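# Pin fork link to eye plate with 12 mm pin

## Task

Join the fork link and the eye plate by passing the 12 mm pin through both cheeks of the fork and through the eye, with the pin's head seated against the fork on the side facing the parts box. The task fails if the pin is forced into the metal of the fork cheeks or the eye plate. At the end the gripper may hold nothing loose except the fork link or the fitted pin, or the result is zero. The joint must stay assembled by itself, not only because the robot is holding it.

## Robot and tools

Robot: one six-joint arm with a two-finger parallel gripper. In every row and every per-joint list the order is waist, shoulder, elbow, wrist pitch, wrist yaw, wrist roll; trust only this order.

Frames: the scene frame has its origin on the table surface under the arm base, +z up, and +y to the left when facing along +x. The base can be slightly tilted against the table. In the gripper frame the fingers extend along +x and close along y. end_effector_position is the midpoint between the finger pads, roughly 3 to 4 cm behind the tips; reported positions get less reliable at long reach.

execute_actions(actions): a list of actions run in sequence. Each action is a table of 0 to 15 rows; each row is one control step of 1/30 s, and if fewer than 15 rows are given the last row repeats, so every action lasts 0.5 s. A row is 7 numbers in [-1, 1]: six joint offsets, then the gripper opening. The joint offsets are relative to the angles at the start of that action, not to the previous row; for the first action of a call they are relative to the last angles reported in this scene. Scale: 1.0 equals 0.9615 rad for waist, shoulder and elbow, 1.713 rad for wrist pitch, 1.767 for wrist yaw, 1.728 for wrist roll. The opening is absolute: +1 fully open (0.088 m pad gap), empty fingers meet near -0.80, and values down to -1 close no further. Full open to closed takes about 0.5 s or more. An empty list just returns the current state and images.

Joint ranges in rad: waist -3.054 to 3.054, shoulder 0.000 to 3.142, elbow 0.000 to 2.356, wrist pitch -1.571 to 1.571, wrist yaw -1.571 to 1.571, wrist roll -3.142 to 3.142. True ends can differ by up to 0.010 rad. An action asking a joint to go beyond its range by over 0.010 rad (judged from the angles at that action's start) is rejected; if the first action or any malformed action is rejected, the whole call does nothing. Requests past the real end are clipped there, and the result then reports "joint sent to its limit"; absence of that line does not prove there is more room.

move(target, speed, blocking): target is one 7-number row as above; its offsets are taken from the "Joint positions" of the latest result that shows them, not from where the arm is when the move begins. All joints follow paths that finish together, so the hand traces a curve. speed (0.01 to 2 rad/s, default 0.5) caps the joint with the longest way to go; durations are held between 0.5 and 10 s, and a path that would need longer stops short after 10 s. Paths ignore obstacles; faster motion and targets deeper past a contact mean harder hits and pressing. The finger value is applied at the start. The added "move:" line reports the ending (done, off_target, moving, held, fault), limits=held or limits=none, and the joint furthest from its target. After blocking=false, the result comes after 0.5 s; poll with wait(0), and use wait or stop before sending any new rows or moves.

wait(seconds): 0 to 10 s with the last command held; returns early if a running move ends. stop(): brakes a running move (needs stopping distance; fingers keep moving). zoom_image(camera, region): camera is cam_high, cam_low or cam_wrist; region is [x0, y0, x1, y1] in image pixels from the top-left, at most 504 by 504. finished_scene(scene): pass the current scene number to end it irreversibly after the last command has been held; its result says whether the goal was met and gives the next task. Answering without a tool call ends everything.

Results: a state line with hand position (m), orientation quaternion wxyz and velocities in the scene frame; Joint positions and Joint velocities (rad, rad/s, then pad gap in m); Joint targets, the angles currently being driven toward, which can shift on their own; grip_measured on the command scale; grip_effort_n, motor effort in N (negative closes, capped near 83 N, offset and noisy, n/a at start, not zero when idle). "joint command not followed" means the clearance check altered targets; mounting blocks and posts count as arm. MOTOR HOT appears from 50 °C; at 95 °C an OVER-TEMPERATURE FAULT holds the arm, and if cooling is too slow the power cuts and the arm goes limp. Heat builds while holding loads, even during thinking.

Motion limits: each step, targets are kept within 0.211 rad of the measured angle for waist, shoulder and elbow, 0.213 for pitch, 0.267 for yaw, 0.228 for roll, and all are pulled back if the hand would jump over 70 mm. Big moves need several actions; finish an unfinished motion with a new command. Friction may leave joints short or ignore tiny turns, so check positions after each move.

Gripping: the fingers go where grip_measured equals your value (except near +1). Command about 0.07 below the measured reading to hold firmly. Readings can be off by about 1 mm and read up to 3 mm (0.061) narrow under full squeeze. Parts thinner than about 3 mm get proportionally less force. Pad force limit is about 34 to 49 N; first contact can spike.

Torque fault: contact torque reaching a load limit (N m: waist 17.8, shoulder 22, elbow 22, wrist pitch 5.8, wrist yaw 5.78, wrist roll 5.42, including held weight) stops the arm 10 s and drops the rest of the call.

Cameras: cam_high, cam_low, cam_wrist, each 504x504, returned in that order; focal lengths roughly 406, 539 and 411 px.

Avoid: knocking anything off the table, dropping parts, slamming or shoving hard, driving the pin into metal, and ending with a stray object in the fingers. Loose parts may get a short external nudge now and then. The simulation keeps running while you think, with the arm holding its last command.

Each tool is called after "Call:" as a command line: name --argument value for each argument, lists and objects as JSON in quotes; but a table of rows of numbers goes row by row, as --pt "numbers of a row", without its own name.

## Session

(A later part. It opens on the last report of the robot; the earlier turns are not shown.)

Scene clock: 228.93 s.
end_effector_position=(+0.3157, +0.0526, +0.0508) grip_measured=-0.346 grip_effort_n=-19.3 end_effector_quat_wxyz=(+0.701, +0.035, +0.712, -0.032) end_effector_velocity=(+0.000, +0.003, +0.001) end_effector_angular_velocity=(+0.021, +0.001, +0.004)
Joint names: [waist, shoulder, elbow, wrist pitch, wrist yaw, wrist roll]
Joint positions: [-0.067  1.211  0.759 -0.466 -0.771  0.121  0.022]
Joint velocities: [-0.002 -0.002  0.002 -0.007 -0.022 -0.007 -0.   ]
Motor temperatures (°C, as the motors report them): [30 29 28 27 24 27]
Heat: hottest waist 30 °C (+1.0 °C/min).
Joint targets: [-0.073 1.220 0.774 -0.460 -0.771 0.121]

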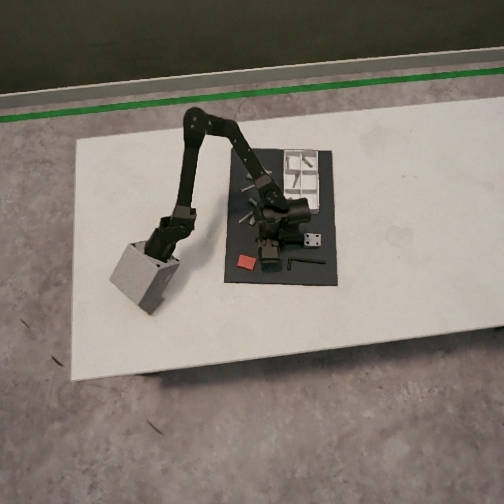

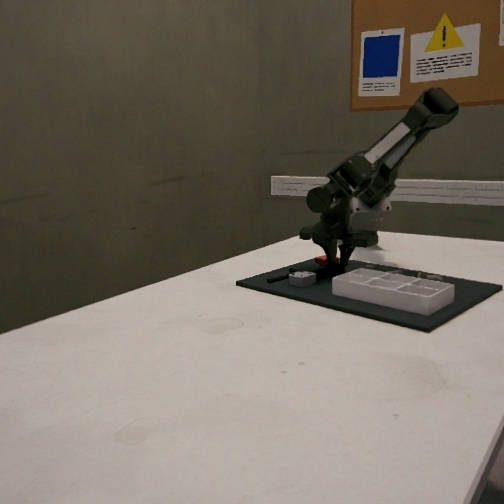

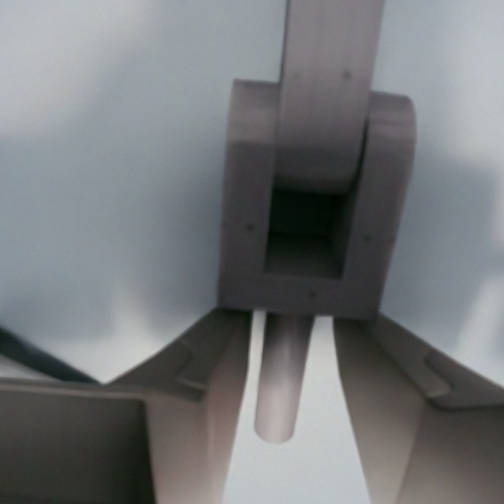

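Call:
execute_actions --actions '[[[0,-0.021,-0.014,0,0,0.057,-0.35]],[[0,0,0,0,0,0,-0.66]]]'

Call:
zoom_image --camera "cam_wrist" --region '[200, 60, 410, 270]'

Scene clock: 234.07 s.
end_effector_position=(+0.3145, +0.0538, +0.0519) grip_measured=-0.593 grip_effort_n=-83.5 end_effector_quat_wxyz=(+0.700, +0.067, +0.709, -0.064) end_effector_velocity=(-0.004, -0.002, +0.001) end_effector_angular_velocity=(-0.009, +0.014, -0.009)
Joint names: [waist, shoulder, elbow, wrist pitch, wrist yaw, wrist roll]
Joint positions: [-0.067  1.2    0.752 -0.465 -0.771  0.215  0.01 ]
Joint velocities: [-0.002 -0.002 -0.002 -0.022  0.007 -0.007 -0.   ]
Motor temperatures (°C, as the motors report them): [30 29 28 27 24 27]
Heat: hottest waist 30 °C (+1.0 °C/min).
Joint targets: [-0.067 1.200 0.752 -0.465 -0.771 0.216]

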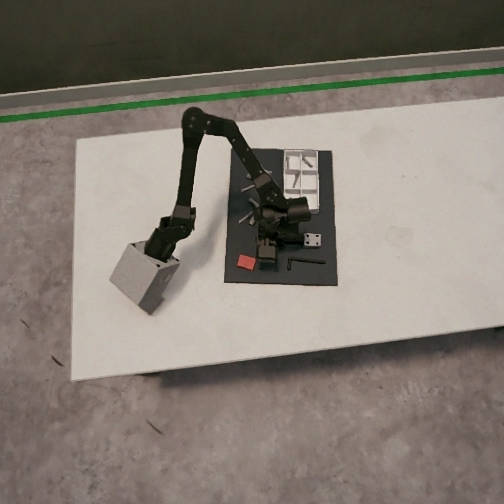

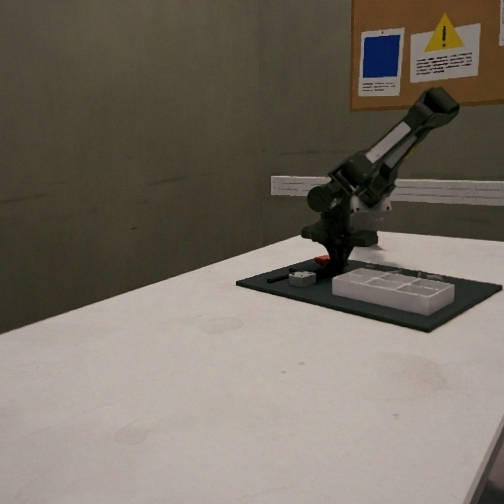

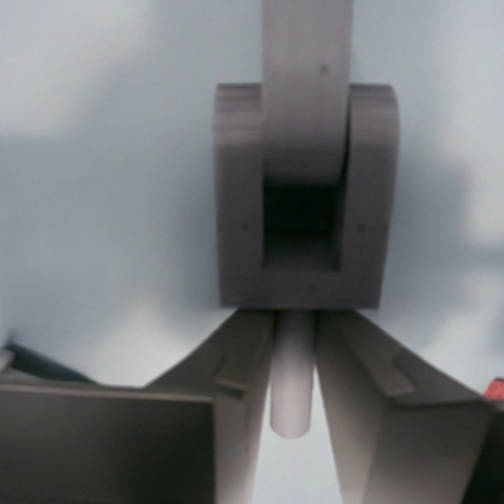

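Region (200, 60, 410, 270) of cam_wrist's 504x504 image, scaled by 2.400, with more detail than that image has.

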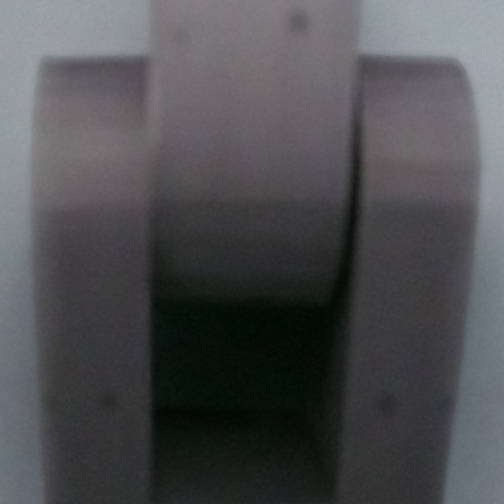

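Call:
execute_actions --actions '[[[0,0,0,0,0,-0.009,-0.66]],[[-0.007,0,0.009,0,0,0,-0.66],[-0.008,0,0.011,0,0,0,-0.66],[-0.009,0,0.012,0,0,0,-0.66],[-0.010,0,0.013,0,0,0,-0.66],[-0.011,0,0.014,0,0,0,-0.66],[-0.012,0,0.015,0,0,0,-0.66],[-0.013,0,0.016,0,0,0,-0.66]]]'

Call:
zoom_image --camera "cam_wrist" --region '[200, 60, 410, 270]'

Scene clock: 238.53 s.
end_effector_position=(+0.3152, +0.0540, +0.0525) grip_measured=-0.593 grip_effort_n=-83.5 end_effector_quat_wxyz=(+0.700, +0.063, +0.709, -0.059) end_effector_velocity=(-0.003, -0.000, -0.000) end_effector_angular_velocity=(+0.006, +0.008, -0.003)
Joint names: [waist, shoulder, elbow, wrist pitch, wrist yaw, wrist roll]
Joint positions: [-0.069  1.2    0.755 -0.468 -0.773  0.2    0.01 ]
Joint velocities: [-0.002 -0.002 -0.007 -0.007 -0.007 -0.007 -0.   ]
Motor temperatures (°C, as the motors report them): [30 29 28 27 24 27]
Heat: hottest waist 30 °C (+1.0 °C/min).
Joint targets: [-0.080 1.200 0.767 -0.466 -0.771 0.201]

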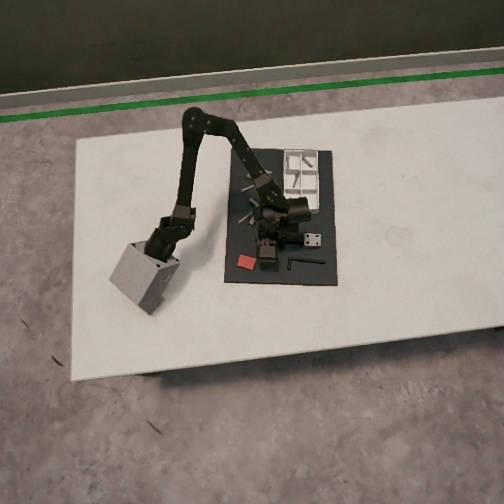

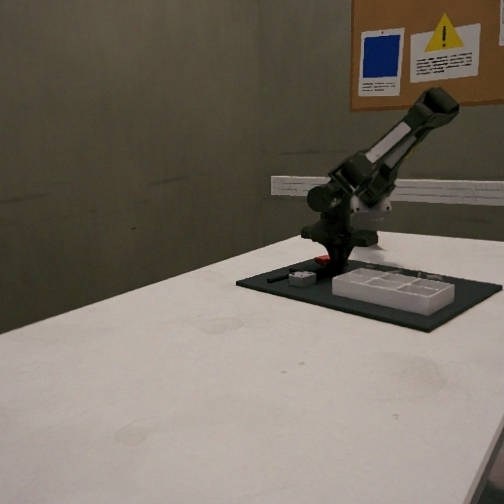

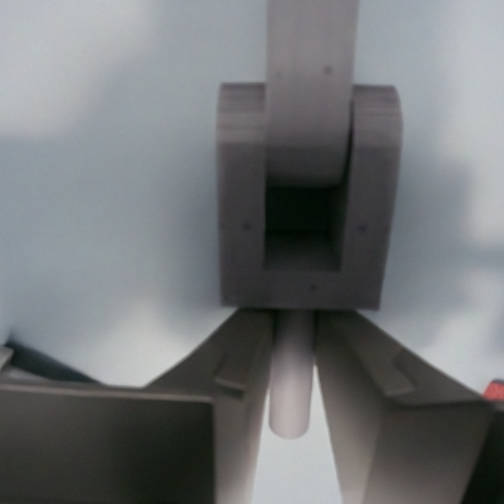

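Region (200, 60, 410, 270) of cam_wrist's 504x504 image, scaled by 2.400, with more detail than that image has.

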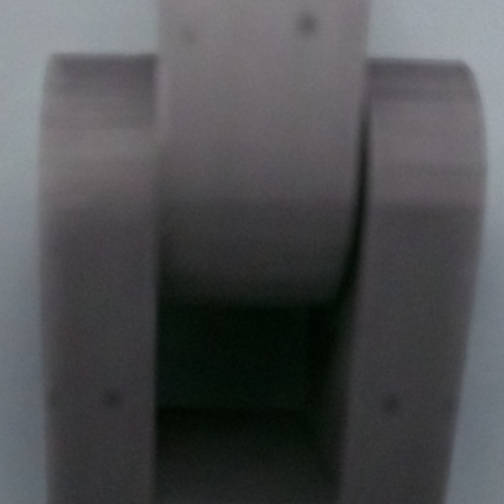

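Call:
move --target '[0,-0.026,-0.024,0.004,0,0.008,-0.66]' --speed 0.04

Call:
zoom_image --camera "cam_wrist" --region '[200, 60, 410, 270]'

Scene clock: 242.17 s.
end_effector_position=(+0.3119, +0.0549, +0.0527) grip_measured=-0.593 grip_effort_n=-83.5 end_effector_quat_wxyz=(+0.701, +0.065, +0.708, -0.060) end_effector_velocity=(-0.003, +0.002, +0.000) end_effector_angular_velocity=(+0.009, +0.007, +0.018)
Joint names: [waist, shoulder, elbow, wrist pitch, wrist yaw, wrist roll]
Joint positions: [-0.066  1.186  0.739 -0.462 -0.773  0.21   0.01 ]
Joint velocities: [ 0.002 -0.007 -0.007 -0.007 -0.007 -0.022 -0.   ]
Motor temperatures (°C, as the motors report them): [30 29 28 27 24 27]
Heat: hottest waist 30 °C (+1.0 °C/min).
Joint targets: [-0.068 1.175 0.732 -0.461 -0.773 0.214]
move: off_target; limits=none; farthest joint: the shoulder, 0.011 radians from its target (0.025 radians at the start)

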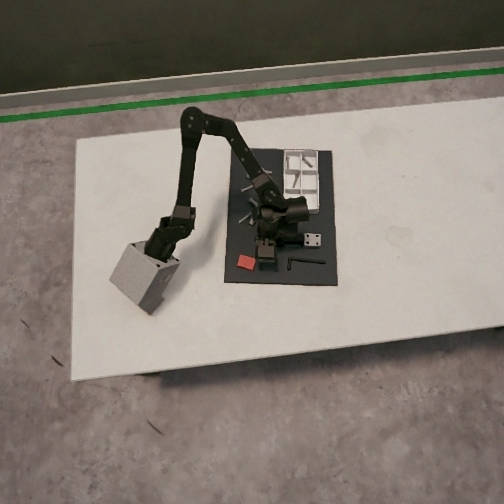

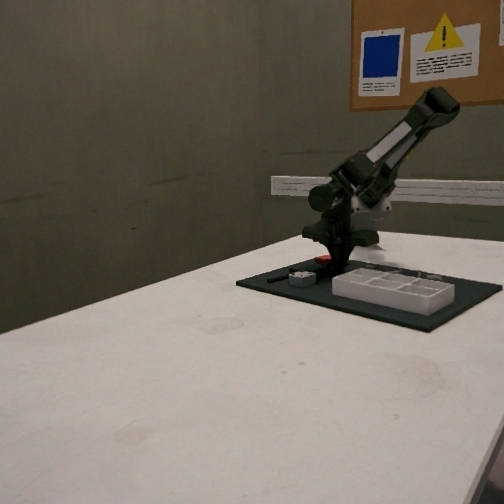

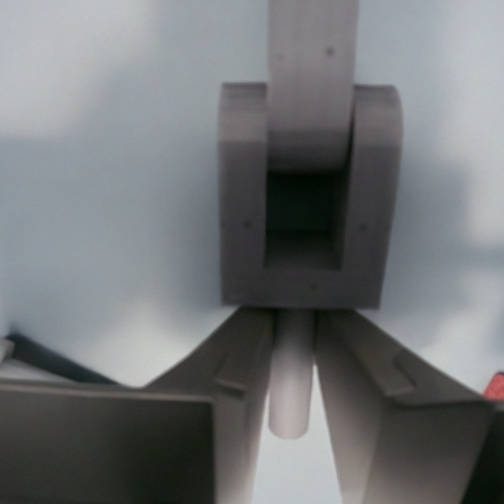

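Region (200, 60, 410, 270) of cam_wrist's 504x504 image, scaled by 2.400, with more detail than that image has.

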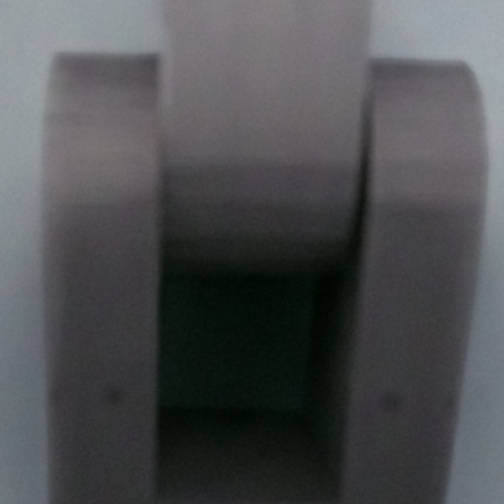

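Call:
move --target '[-0.039,-0.021,0.028,-0.033,-0.012,-0.029,-0.66]' --speed 0.06

Call:
move --target '[-0.011,0.034,0.045,-0.007,0,-0.004,-0.66]' --speed 0.04

Scene clock: 246.80 s.
end_effector_position=(+0.3122, +0.0544, +0.0603) grip_measured=-0.593 grip_effort_n=-83.5 end_effector_quat_wxyz=(+0.699, +0.061, +0.710, -0.056) end_effector_velocity=(-0.002, -0.005, -0.000) end_effector_angular_velocity=(-0.023, +0.007, -0.002)
Joint names: [waist, shoulder, elbow, wrist pitch, wrist yaw, wrist roll]
Joint positions: [-0.095  1.178  0.757 -0.517 -0.792  0.162  0.01 ]
Joint velocities: [-0.002  0.002 -0.002 -0.007  0.022 -0.007 -0.   ]
Motor temperatures (°C, as the motors report them): [30 29 27 27 24 27]
Heat: hottest waist 30 °C (+1.0 °C/min).
Joint targets: [-0.104 1.166 0.766 -0.518 -0.794 0.160]
move: off_target; limits=none; farthest joint: the shoulder, 0.012 radians from its target (0.020 radians at the start)

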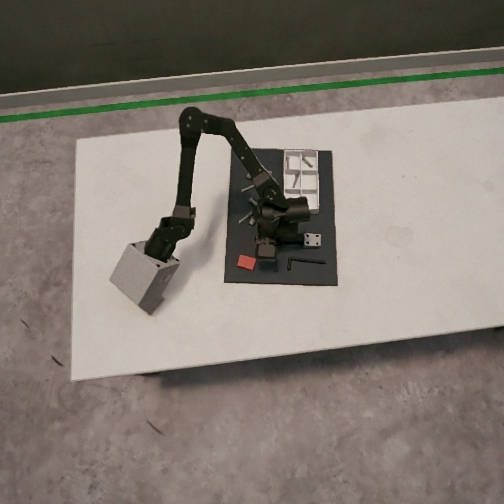

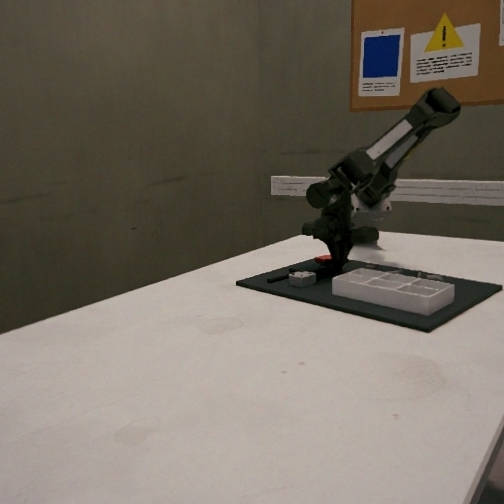

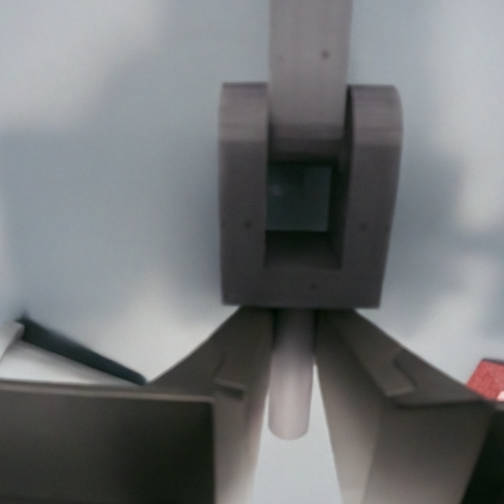

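Scene clock: 248.17 s.
end_effector_position=(+0.3196, +0.0535, +0.0601) grip_measured=-0.593 grip_effort_n=-83.5 end_effector_quat_wxyz=(+0.699, +0.061, +0.710, -0.056) end_effector_velocity=(-0.003, +0.000, +0.000) end_effector_angular_velocity=(-0.006, +0.014, -0.018)
Joint names: [waist, shoulder, elbow, wrist pitch, wrist yaw, wrist roll]
Joint positions: [-0.096  1.204  0.79  -0.527 -0.792  0.158  0.01 ]
Joint velocities: [ 0.002 -0.002  0.002 -0.022  0.007  0.007 -0.   ]
Motor temperatures (°C, as the motors report them): [30 29 28 27 24 27]
Heat: hottest waist 30 °C (+1.0 °C/min).
Joint targets: [-0.105 1.211 0.800 -0.528 -0.792 0.156]
move: done; limits=none; farthest joint: the elbow, 0.010 radians from its target (0.043 radians at the start)

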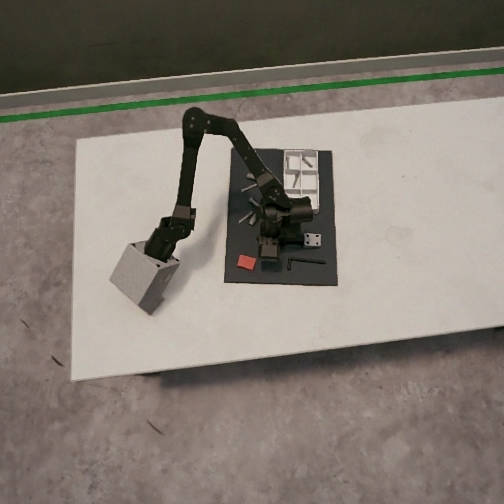

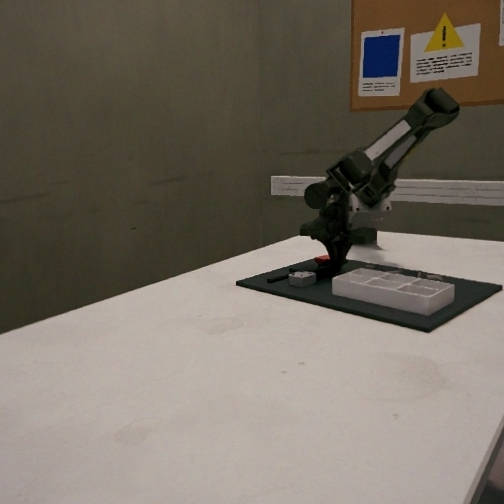

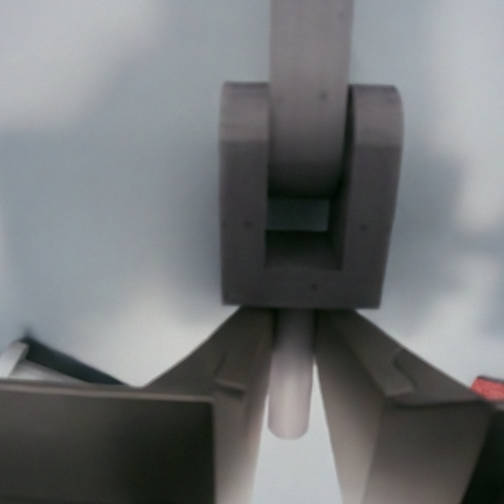

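Lower.

Call:
move --target '[0.029,0.020,-0.025,0.033,0.012,0.017,-0.66]' --speed 0.06

Call:
zoom_image --camera "cam_wrist" --region '[200, 60, 410, 270]'

Scene clock: 253.70 s.
end_effector_position=(+0.3186, +0.0537, +0.0522) grip_measured=-0.593 grip_effort_n=-83.5 end_effector_quat_wxyz=(+0.700, +0.060, +0.710, -0.054) end_effector_velocity=(+0.000, -0.000, +0.002) end_effector_angular_velocity=(+0.003, -0.009, +0.008)
Joint names: [waist, shoulder, elbow, wrist pitch, wrist yaw, wrist roll]
Joint positions: [-0.071  1.215  0.772 -0.476 -0.778  0.184  0.01 ]
Joint velocities: [-0.007 -0.007 -0.007  0.007 -0.007 -0.007  0.   ]
Motor temperatures (°C, as the motors report them): [30 29 28 27 24 27]
Heat: hottest waist 30 °C (+0.0 °C/min).
Joint targets: [-0.069 1.224 0.766 -0.471 -0.770 0.187]
move: done; limits=none; farthest joint: the shoulder, 0.008 radians from its target (0.018 radians at the start)

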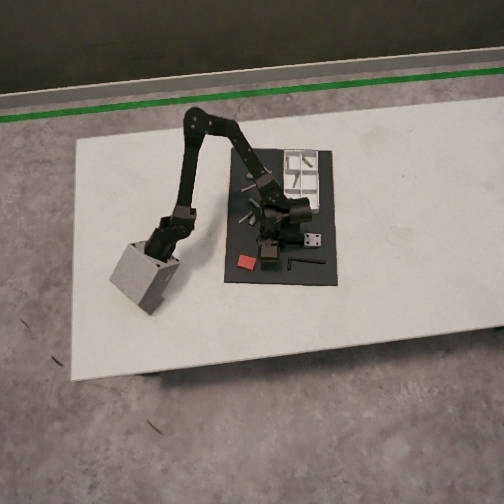

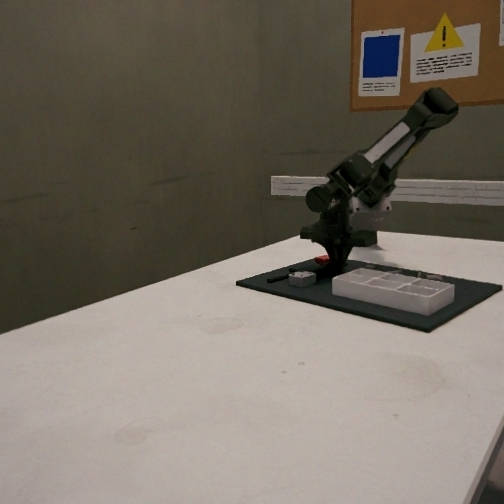

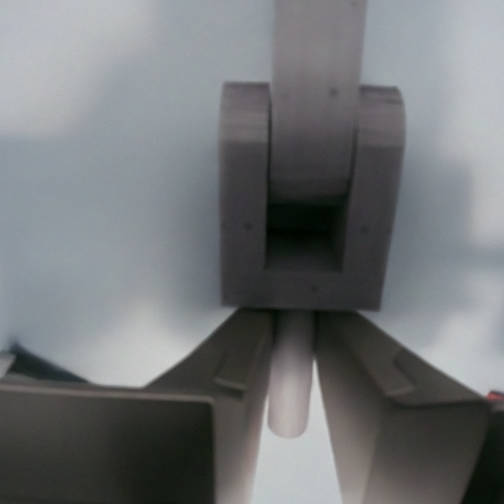

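Region (200, 60, 410, 270) of cam_wrist's 504x504 image, scaled by 2.400, with more detail than that image has.

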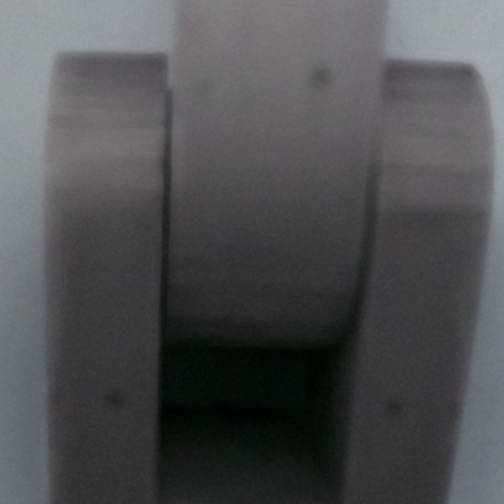

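Call:
execute_actions --actions '[[[0,0,-0.009,0,0,0,-0.3]]]'

Call:
move --target '[-0.14,-0.08,0.085,-0.165,-0.045,-0.1,-0.3]' --speed 0.4

Call:
move --target '[0.975,-0.36,-0.02,0.075,0.497,-0.917,-0.3]' --speed 0.9

Scene clock: 264.60 s.
end_effector_position=(+0.3181, +0.0536, +0.0519) grip_measured=-0.307 grip_effort_n=18.8 end_effector_quat_wxyz=(+0.699, +0.060, +0.710, -0.054) end_effector_velocity=(-0.002, +0.004, -0.000) end_effector_angular_velocity=(+0.023, +0.007, -0.011)
Joint names: [waist, shoulder, elbow, wrist pitch, wrist yaw, wrist roll]
Joint positions: [-0.071  1.215  0.77  -0.475 -0.778  0.184  0.024]
Joint velocities: [ 0.002 -0.002 -0.002 -0.007 -0.022  0.007  0.001]
Motor temperatures (°C, as the motors report them): [30 29 27 27 24 27]
Heat: hottest waist 30 °C (+1.0 °C/min).
Joint targets: [-0.071 1.215 0.763 -0.476 -0.778 0.184]

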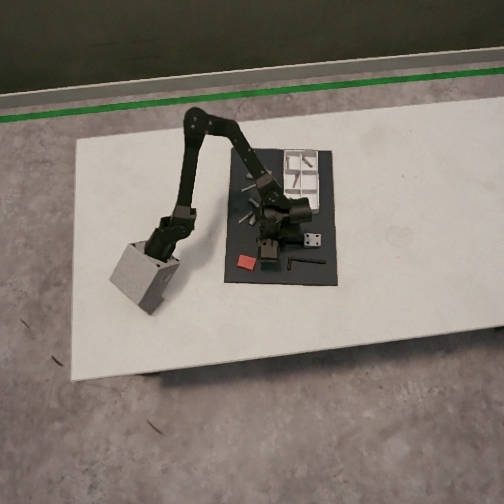

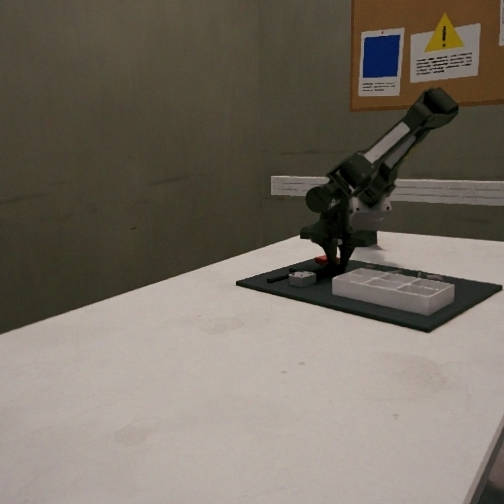

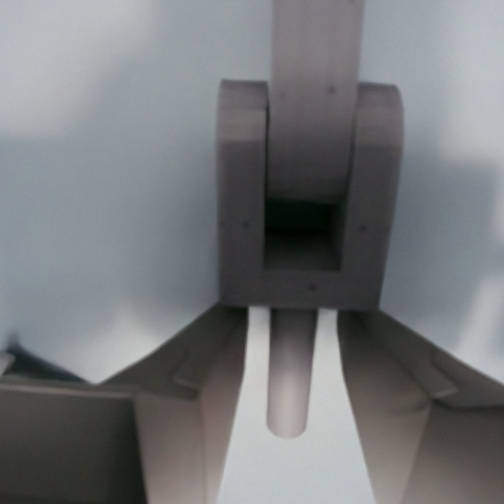

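Scene clock: 265.87 s.
end_effector_position=(+0.3136, +0.0576, +0.0927) grip_measured=-0.304 grip_effort_n=18.8 end_effector_quat_wxyz=(+0.694, +0.063, +0.715, -0.055) end_effector_velocity=(-0.004, +0.001, +0.001) end_effector_angular_velocity=(+0.008, +0.012, +0.004)
Joint names: [waist, shoulder, elbow, wrist pitch, wrist yaw, wrist roll]
Joint positions: [-0.202  1.146  0.844 -0.755 -0.853  0.014  0.024]
Joint velocities: [-0.002 -0.002 -0.002 -0.022 -0.007 -0.022 -0.   ]
Motor temperatures (°C, as the motors report them): [30 29 27 27 24 27]
Heat: hottest waist 30 °C (+1.0 °C/min).
Joint targets: [-0.205 1.138 0.851 -0.757 -0.858 0.012]
move: done; limits=none; farthest joint: the shoulder, 0.008 radians from its target (0.077 radians at the start)

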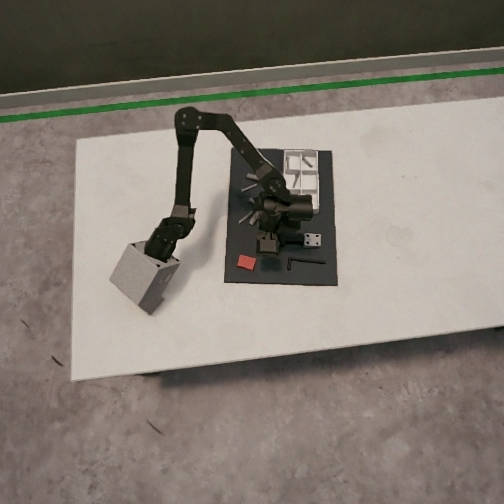

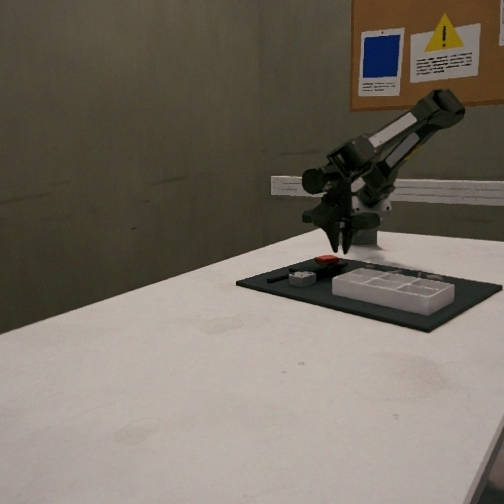

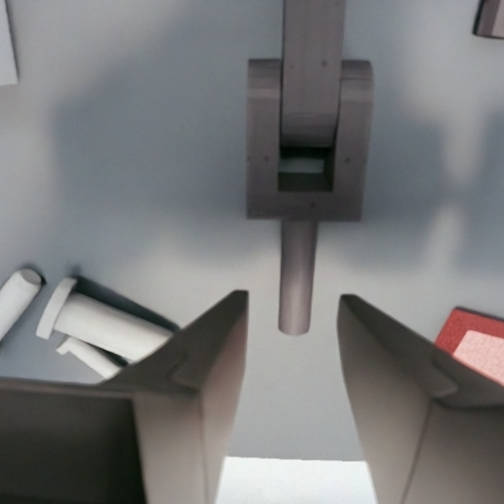

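Scene clock: 268.37 s.
end_effector_position=(+0.2835, +0.1932, +0.0824) grip_measured=-0.303 grip_effort_n=17.0 end_effector_quat_wxyz=(-0.287, +0.687, -0.344, -0.572) end_effector_velocity=(-0.001, -0.003, +0.000) end_effector_angular_velocity=(-0.012, +0.001, +0.005)
Joint names: [waist, shoulder, elbow, wrist pitch, wrist yaw, wrist roll]
Joint positions: [ 0.732  0.811  0.833 -0.628  0.02  -1.568  0.024]
Joint velocities: [-0.002 -0.002 -0.002 -0.007  0.007 -0.007 -0.   ]
Motor temperatures (°C, as the motors report them): [30 29 27 27 24 27]
Heat: hottest waist 30 °C (+1.0 °C/min).
Joint targets: [0.736 0.800 0.825 -0.627 0.025 -1.571]
move: off_target; limits=none; farthest joint: the shoulder, 0.011 radians from its target (0.347 radians at the start)

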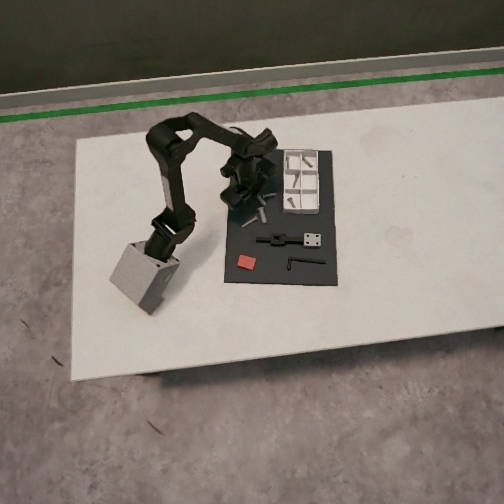

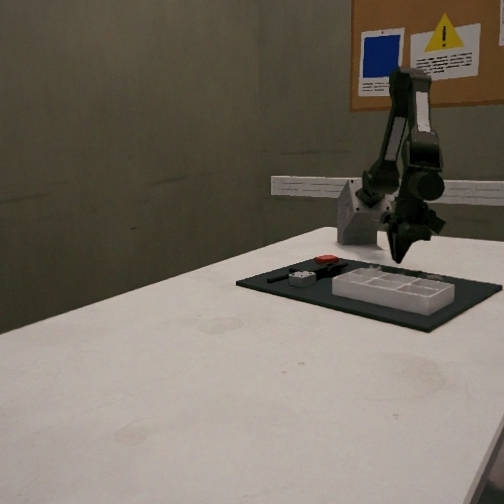

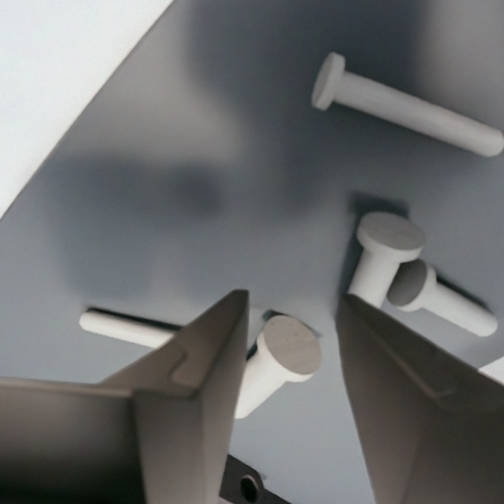

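Call:
execute_actions --actions '[[[0,0,0,0,0,0,1]]]'

Call:
zoom_image --camera "cam_high" --region '[225, 170, 325, 260]'

Scene clock: 271.00 s.
end_effector_position=(+0.2836, +0.1932, +0.0824) grip_measured=+0.988 grip_effort_n=17.0 end_effector_quat_wxyz=(-0.287, +0.687, -0.344, -0.572) end_effector_velocity=(-0.002, -0.001, +0.000) end_effector_angular_velocity=(-0.001, +0.010, +0.005)
Joint names: [waist, shoulder, elbow, wrist pitch, wrist yaw, wrist roll]
Joint positions: [ 0.732  0.811  0.833 -0.628  0.021 -1.568  0.087]
Joint velocities: [-0.002 -0.002 -0.002 -0.007 -0.007 -0.007  0.01 ]
Motor temperatures (°C, as the motors report them): [30 30 27 27 24 27]
Heat: hottest waist 30 °C (+1.0 °C/min).
Joint targets: [0.732 0.811 0.833 -0.628 0.020 -1.567]

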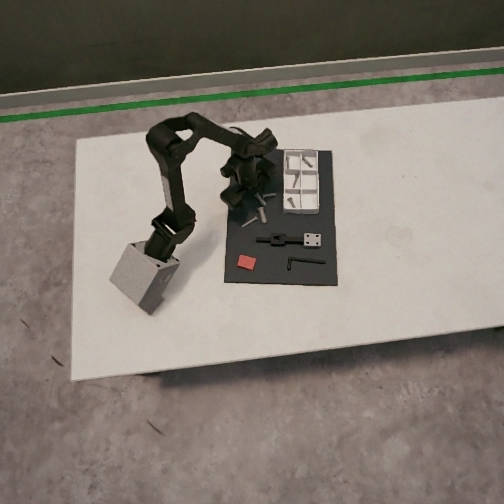

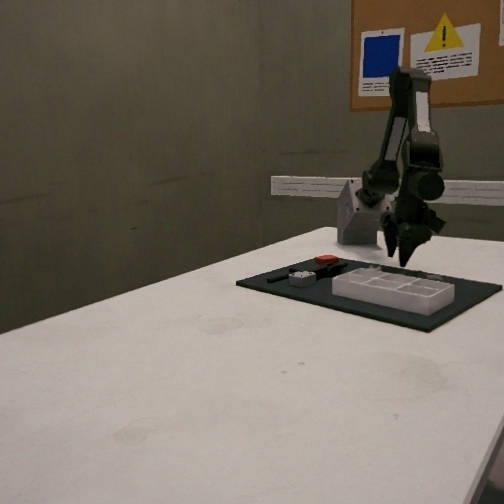

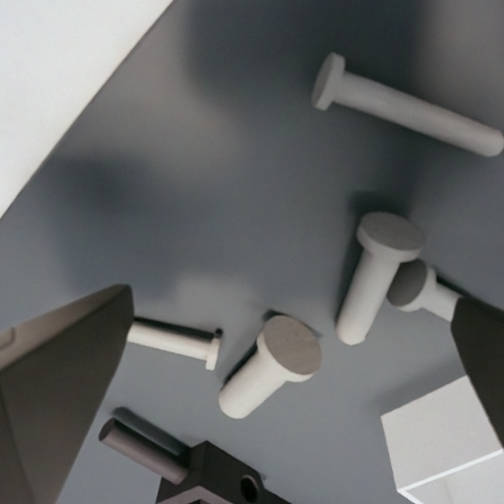

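Region (225, 170, 325, 260) of cam_high's 504x504 image, scaled by 5.040, with more detail than that image has; it fills the top 454 rows of this view, and the rest is white.

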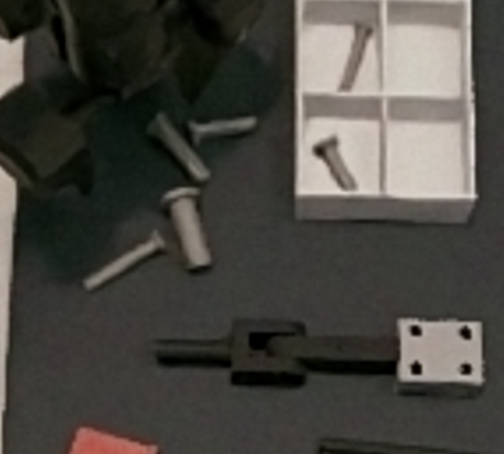

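Call:
move --target '[-0.024,0.165,0.177,-0.021,-0.012,0.070,-0.4]' --speed 0.3

Scene clock: 280.23 s.
end_effector_position=(+0.3142, +0.2107, +0.0751) grip_measured=-0.396 grip_effort_n=-20.7 end_effector_quat_wxyz=(-0.325, +0.664, -0.387, -0.551) end_effector_velocity=(+0.005, -0.000, +0.001) end_effector_angular_velocity=(+0.002, -0.025, +0.007)
Joint names: [waist, shoulder, elbow, wrist pitch, wrist yaw, wrist roll]
Joint positions: [ 0.713  0.958  0.994 -0.663  0.005 -1.45   0.02 ]
Joint velocities: [-0.007 -0.002 -0.002  0.022  0.007 -0.007 -0.   ]
Motor temperatures (°C, as the motors report them): [29 30 28 27 24 27]
Heat: hottest shoulder 30 °C (+1.0 °C/min).
Joint targets: [0.710 0.970 1.003 -0.664 -0.001 -1.447]
move: off_target; limits=none; farthest joint: the shoulder, 0.011 radians from its target (0.159 radians at the start)

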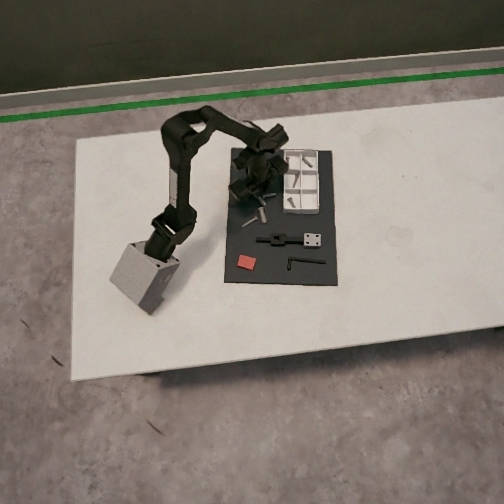

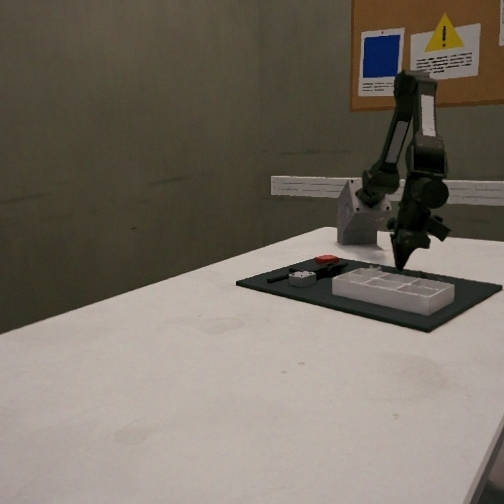

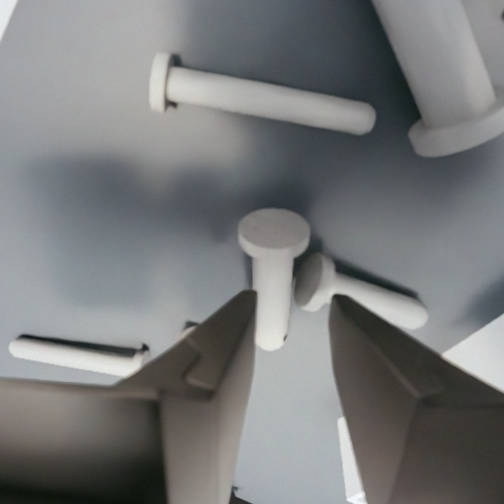

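Call:
execute_actions --actions '[[[0,0,-0.026,0.005,0,0,-0.4]]]'

Call:
move --target '[-0.008,0.086,-0.046,0.070,0,0,-0.4]' --speed 0.1

Scene clock: 286.77 s.
end_effector_position=(+0.3108, +0.2074, +0.0720) grip_measured=-0.396 grip_effort_n=-20.2 end_effector_quat_wxyz=(-0.322, +0.662, -0.391, -0.552) end_effector_velocity=(-0.002, +0.001, -0.001) end_effector_angular_velocity=(+0.016, +0.013, +0.020)
Joint names: [waist, shoulder, elbow, wrist pitch, wrist yaw, wrist roll]
Joint positions: [ 0.713  0.958  0.978 -0.656  0.004 -1.449  0.02 ]
Joint velocities: [-0.002 -0.002 -0.007  0.007 -0.022 -0.022 -0.   ]
Motor temperatures (°C, as the motors report them): [29 30 28 27 24 27]
Heat: hottest shoulder 30 °C (+0.0 °C/min).
Joint targets: [0.713 0.958 0.969 -0.654 0.004 -1.450]

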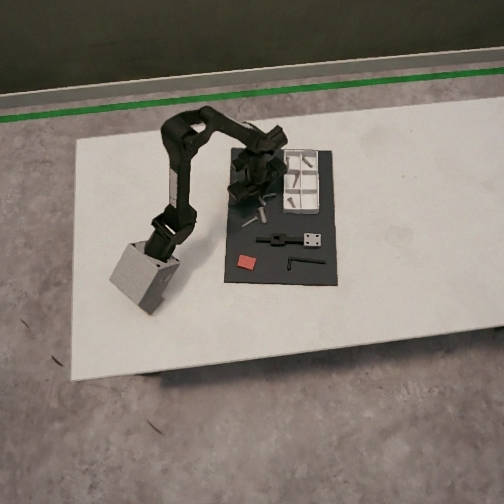

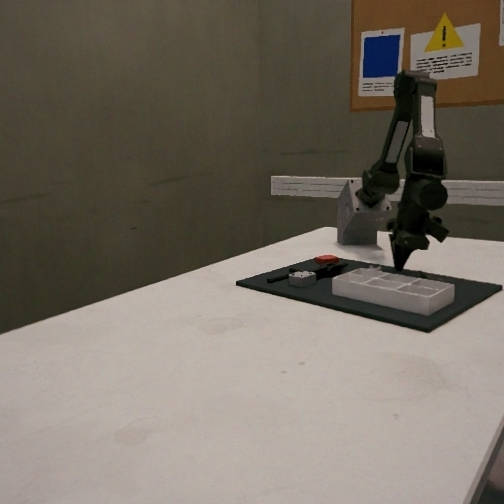

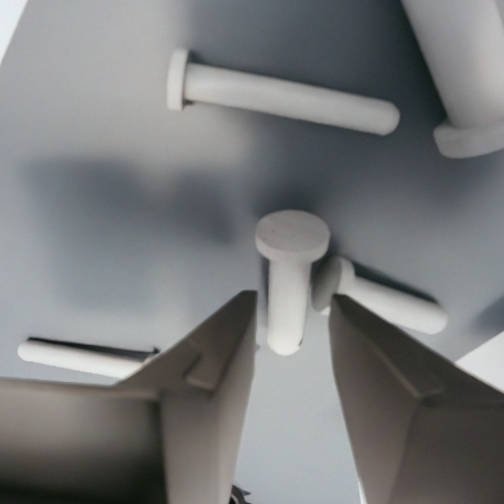

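Scene clock: 288.33 s.
end_effector_position=(+0.3151, +0.2066, +0.0554) grip_measured=-0.396 grip_effort_n=-19.3 end_effector_quat_wxyz=(-0.329, +0.666, -0.383, -0.549) end_effector_velocity=(-0.003, -0.002, -0.001) end_effector_angular_velocity=(-0.003, +0.014, +0.004)
Joint names: [waist, shoulder, elbow, wrist pitch, wrist yaw, wrist roll]
Joint positions: [ 0.711  0.998  0.947 -0.562  0.003 -1.449  0.02 ]
Joint velocities: [-0.002 -0.002 -0.007 -0.007 -0.007 -0.007 -0.   ]
Motor temperatures (°C, as the motors report them): [29 30 28 27 24 27]
Heat: hottest shoulder 30 °C (+0.0 °C/min).
Joint targets: [0.705 1.041 0.933 -0.536 0.004 -1.449]
move: off_target; limits=none; farthest joint: the shoulder, 0.043 radians from its target (0.082 radians at the start)

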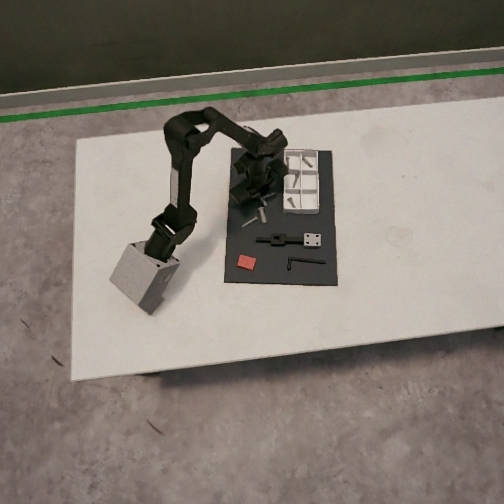

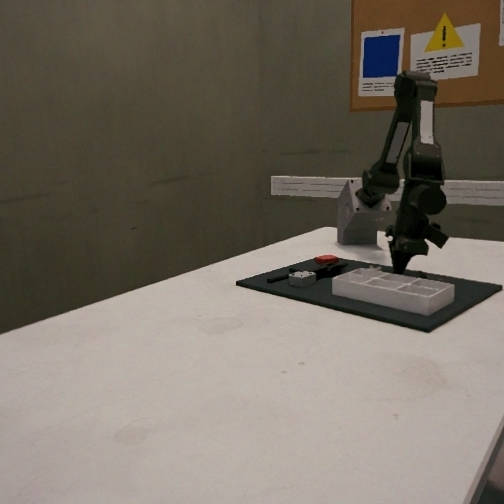

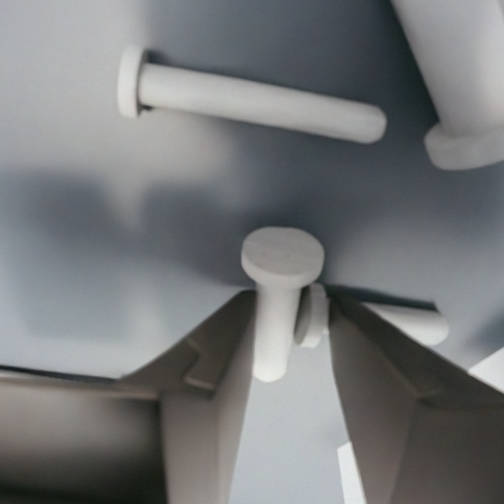

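Call:
execute_actions --actions '[[[0,0.02,0,0,0,0,-0.3],[0,0.02,0,0,0,0,-0.25],[0,0.02,0,0,0,0,-0.2],[0,0.02,0,0,0,0,-0.15],[0,0.02,0,0,0,0,-0.1],[0,0.02,0,0,0,0,-0.05],[0,0.02,0,0,0,0,0],[0,0.02,0,0,0,0,0.05],[0,0.02,0,0,0,0,0.1],[0,0.02,0,0,0,0,0.15],[0,0.02,0,0,0,0,0.2]],[[0,-0.05,0.01,-0.035,0,0,0.2]]]'

Scene clock: 294.27 s.
end_effector_position=(+0.3078, +0.2035, +0.0626) grip_measured=+0.196 grip_effort_n=18.4 end_effector_quat_wxyz=(-0.321, +0.661, -0.393, -0.554) end_effector_velocity=(-0.002, -0.002, +0.003) end_effector_angular_velocity=(-0.012, +0.008, +0.007)
Joint names: [waist, shoulder, elbow, wrist pitch, wrist yaw, wrist roll]
Joint positions: [ 0.712  0.974  0.95  -0.619  0.002 -1.449  0.049]
Joint velocities: [ 0.002 -0.007  0.002 -0.022  0.007 -0.007  0.   ]
Motor temperatures (°C, as the motors report them): [29 30 28 28 24 27]
Heat: hottest shoulder 30 °C (+0.0 °C/min).
Joint targets: [0.712 0.962 0.957 -0.621 0.002 -1.449]

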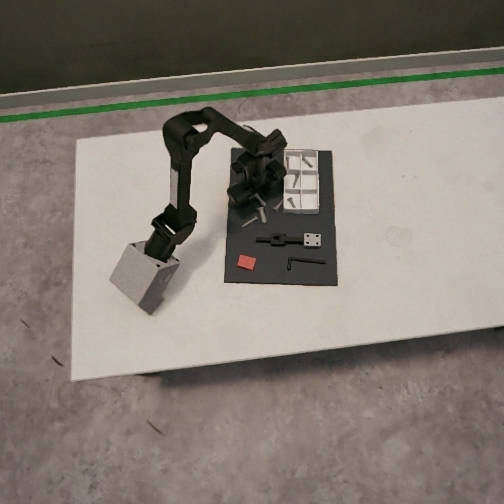

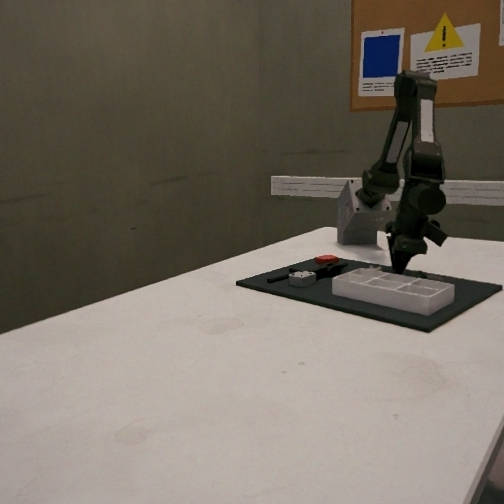

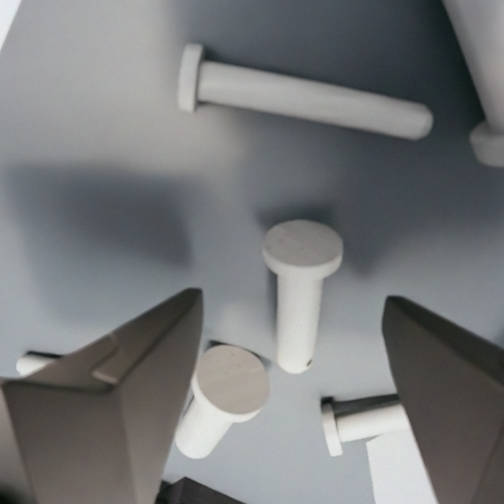

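Call:
move --target '[0,0.060,-0.027,0.047,0,0,0.0]' --speed 0.1

Scene clock: 297.80 s.
end_effector_position=(+0.3119, +0.2033, +0.0482) grip_measured=+0.004 grip_effort_n=-18.8 end_effector_quat_wxyz=(-0.325, +0.663, -0.387, -0.552) end_effector_velocity=(+0.001, +0.001, +0.000) end_effector_angular_velocity=(+0.007, +0.001, +0.021)
Joint names: [waist, shoulder, elbow, wrist pitch, wrist yaw, wrist roll]
Joint positions: [ 0.712  1.015  0.933 -0.546  0.002 -1.449  0.039]
Joint velocities: [-0.002 -0.002 -0.002  0.007 -0.007 -0.022 -0.   ]
Motor temperatures (°C, as the motors report them): [29 31 28 28 24 27]
Heat: hottest shoulder 31 °C (+1.0 °C/min).
Joint targets: [0.712 1.032 0.924 -0.539 0.002 -1.449]
move: off_target; limits=none; farthest joint: the shoulder, 0.017 radians from its target (0.058 radians at the start)

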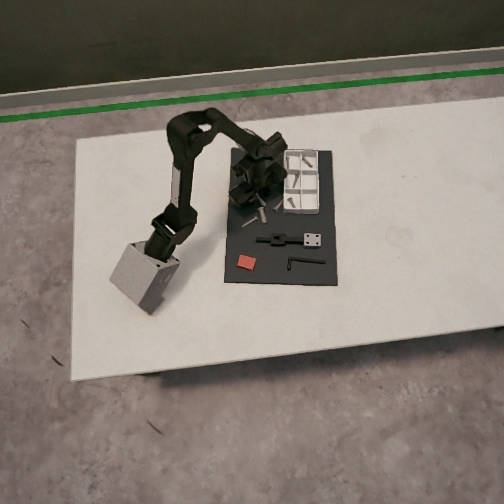

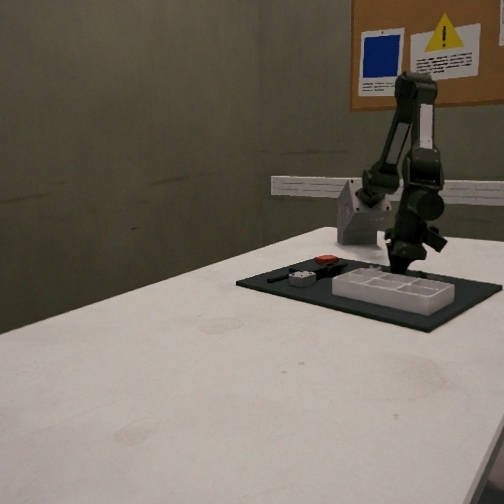

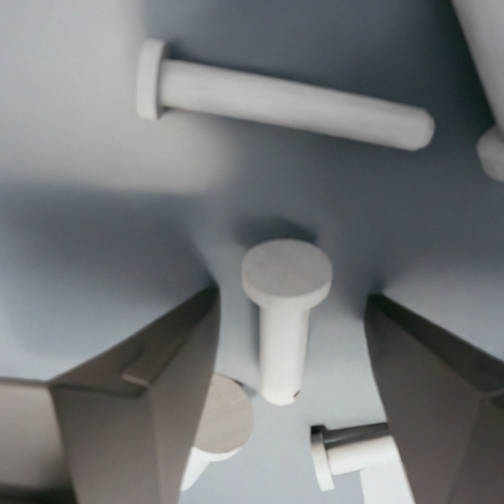

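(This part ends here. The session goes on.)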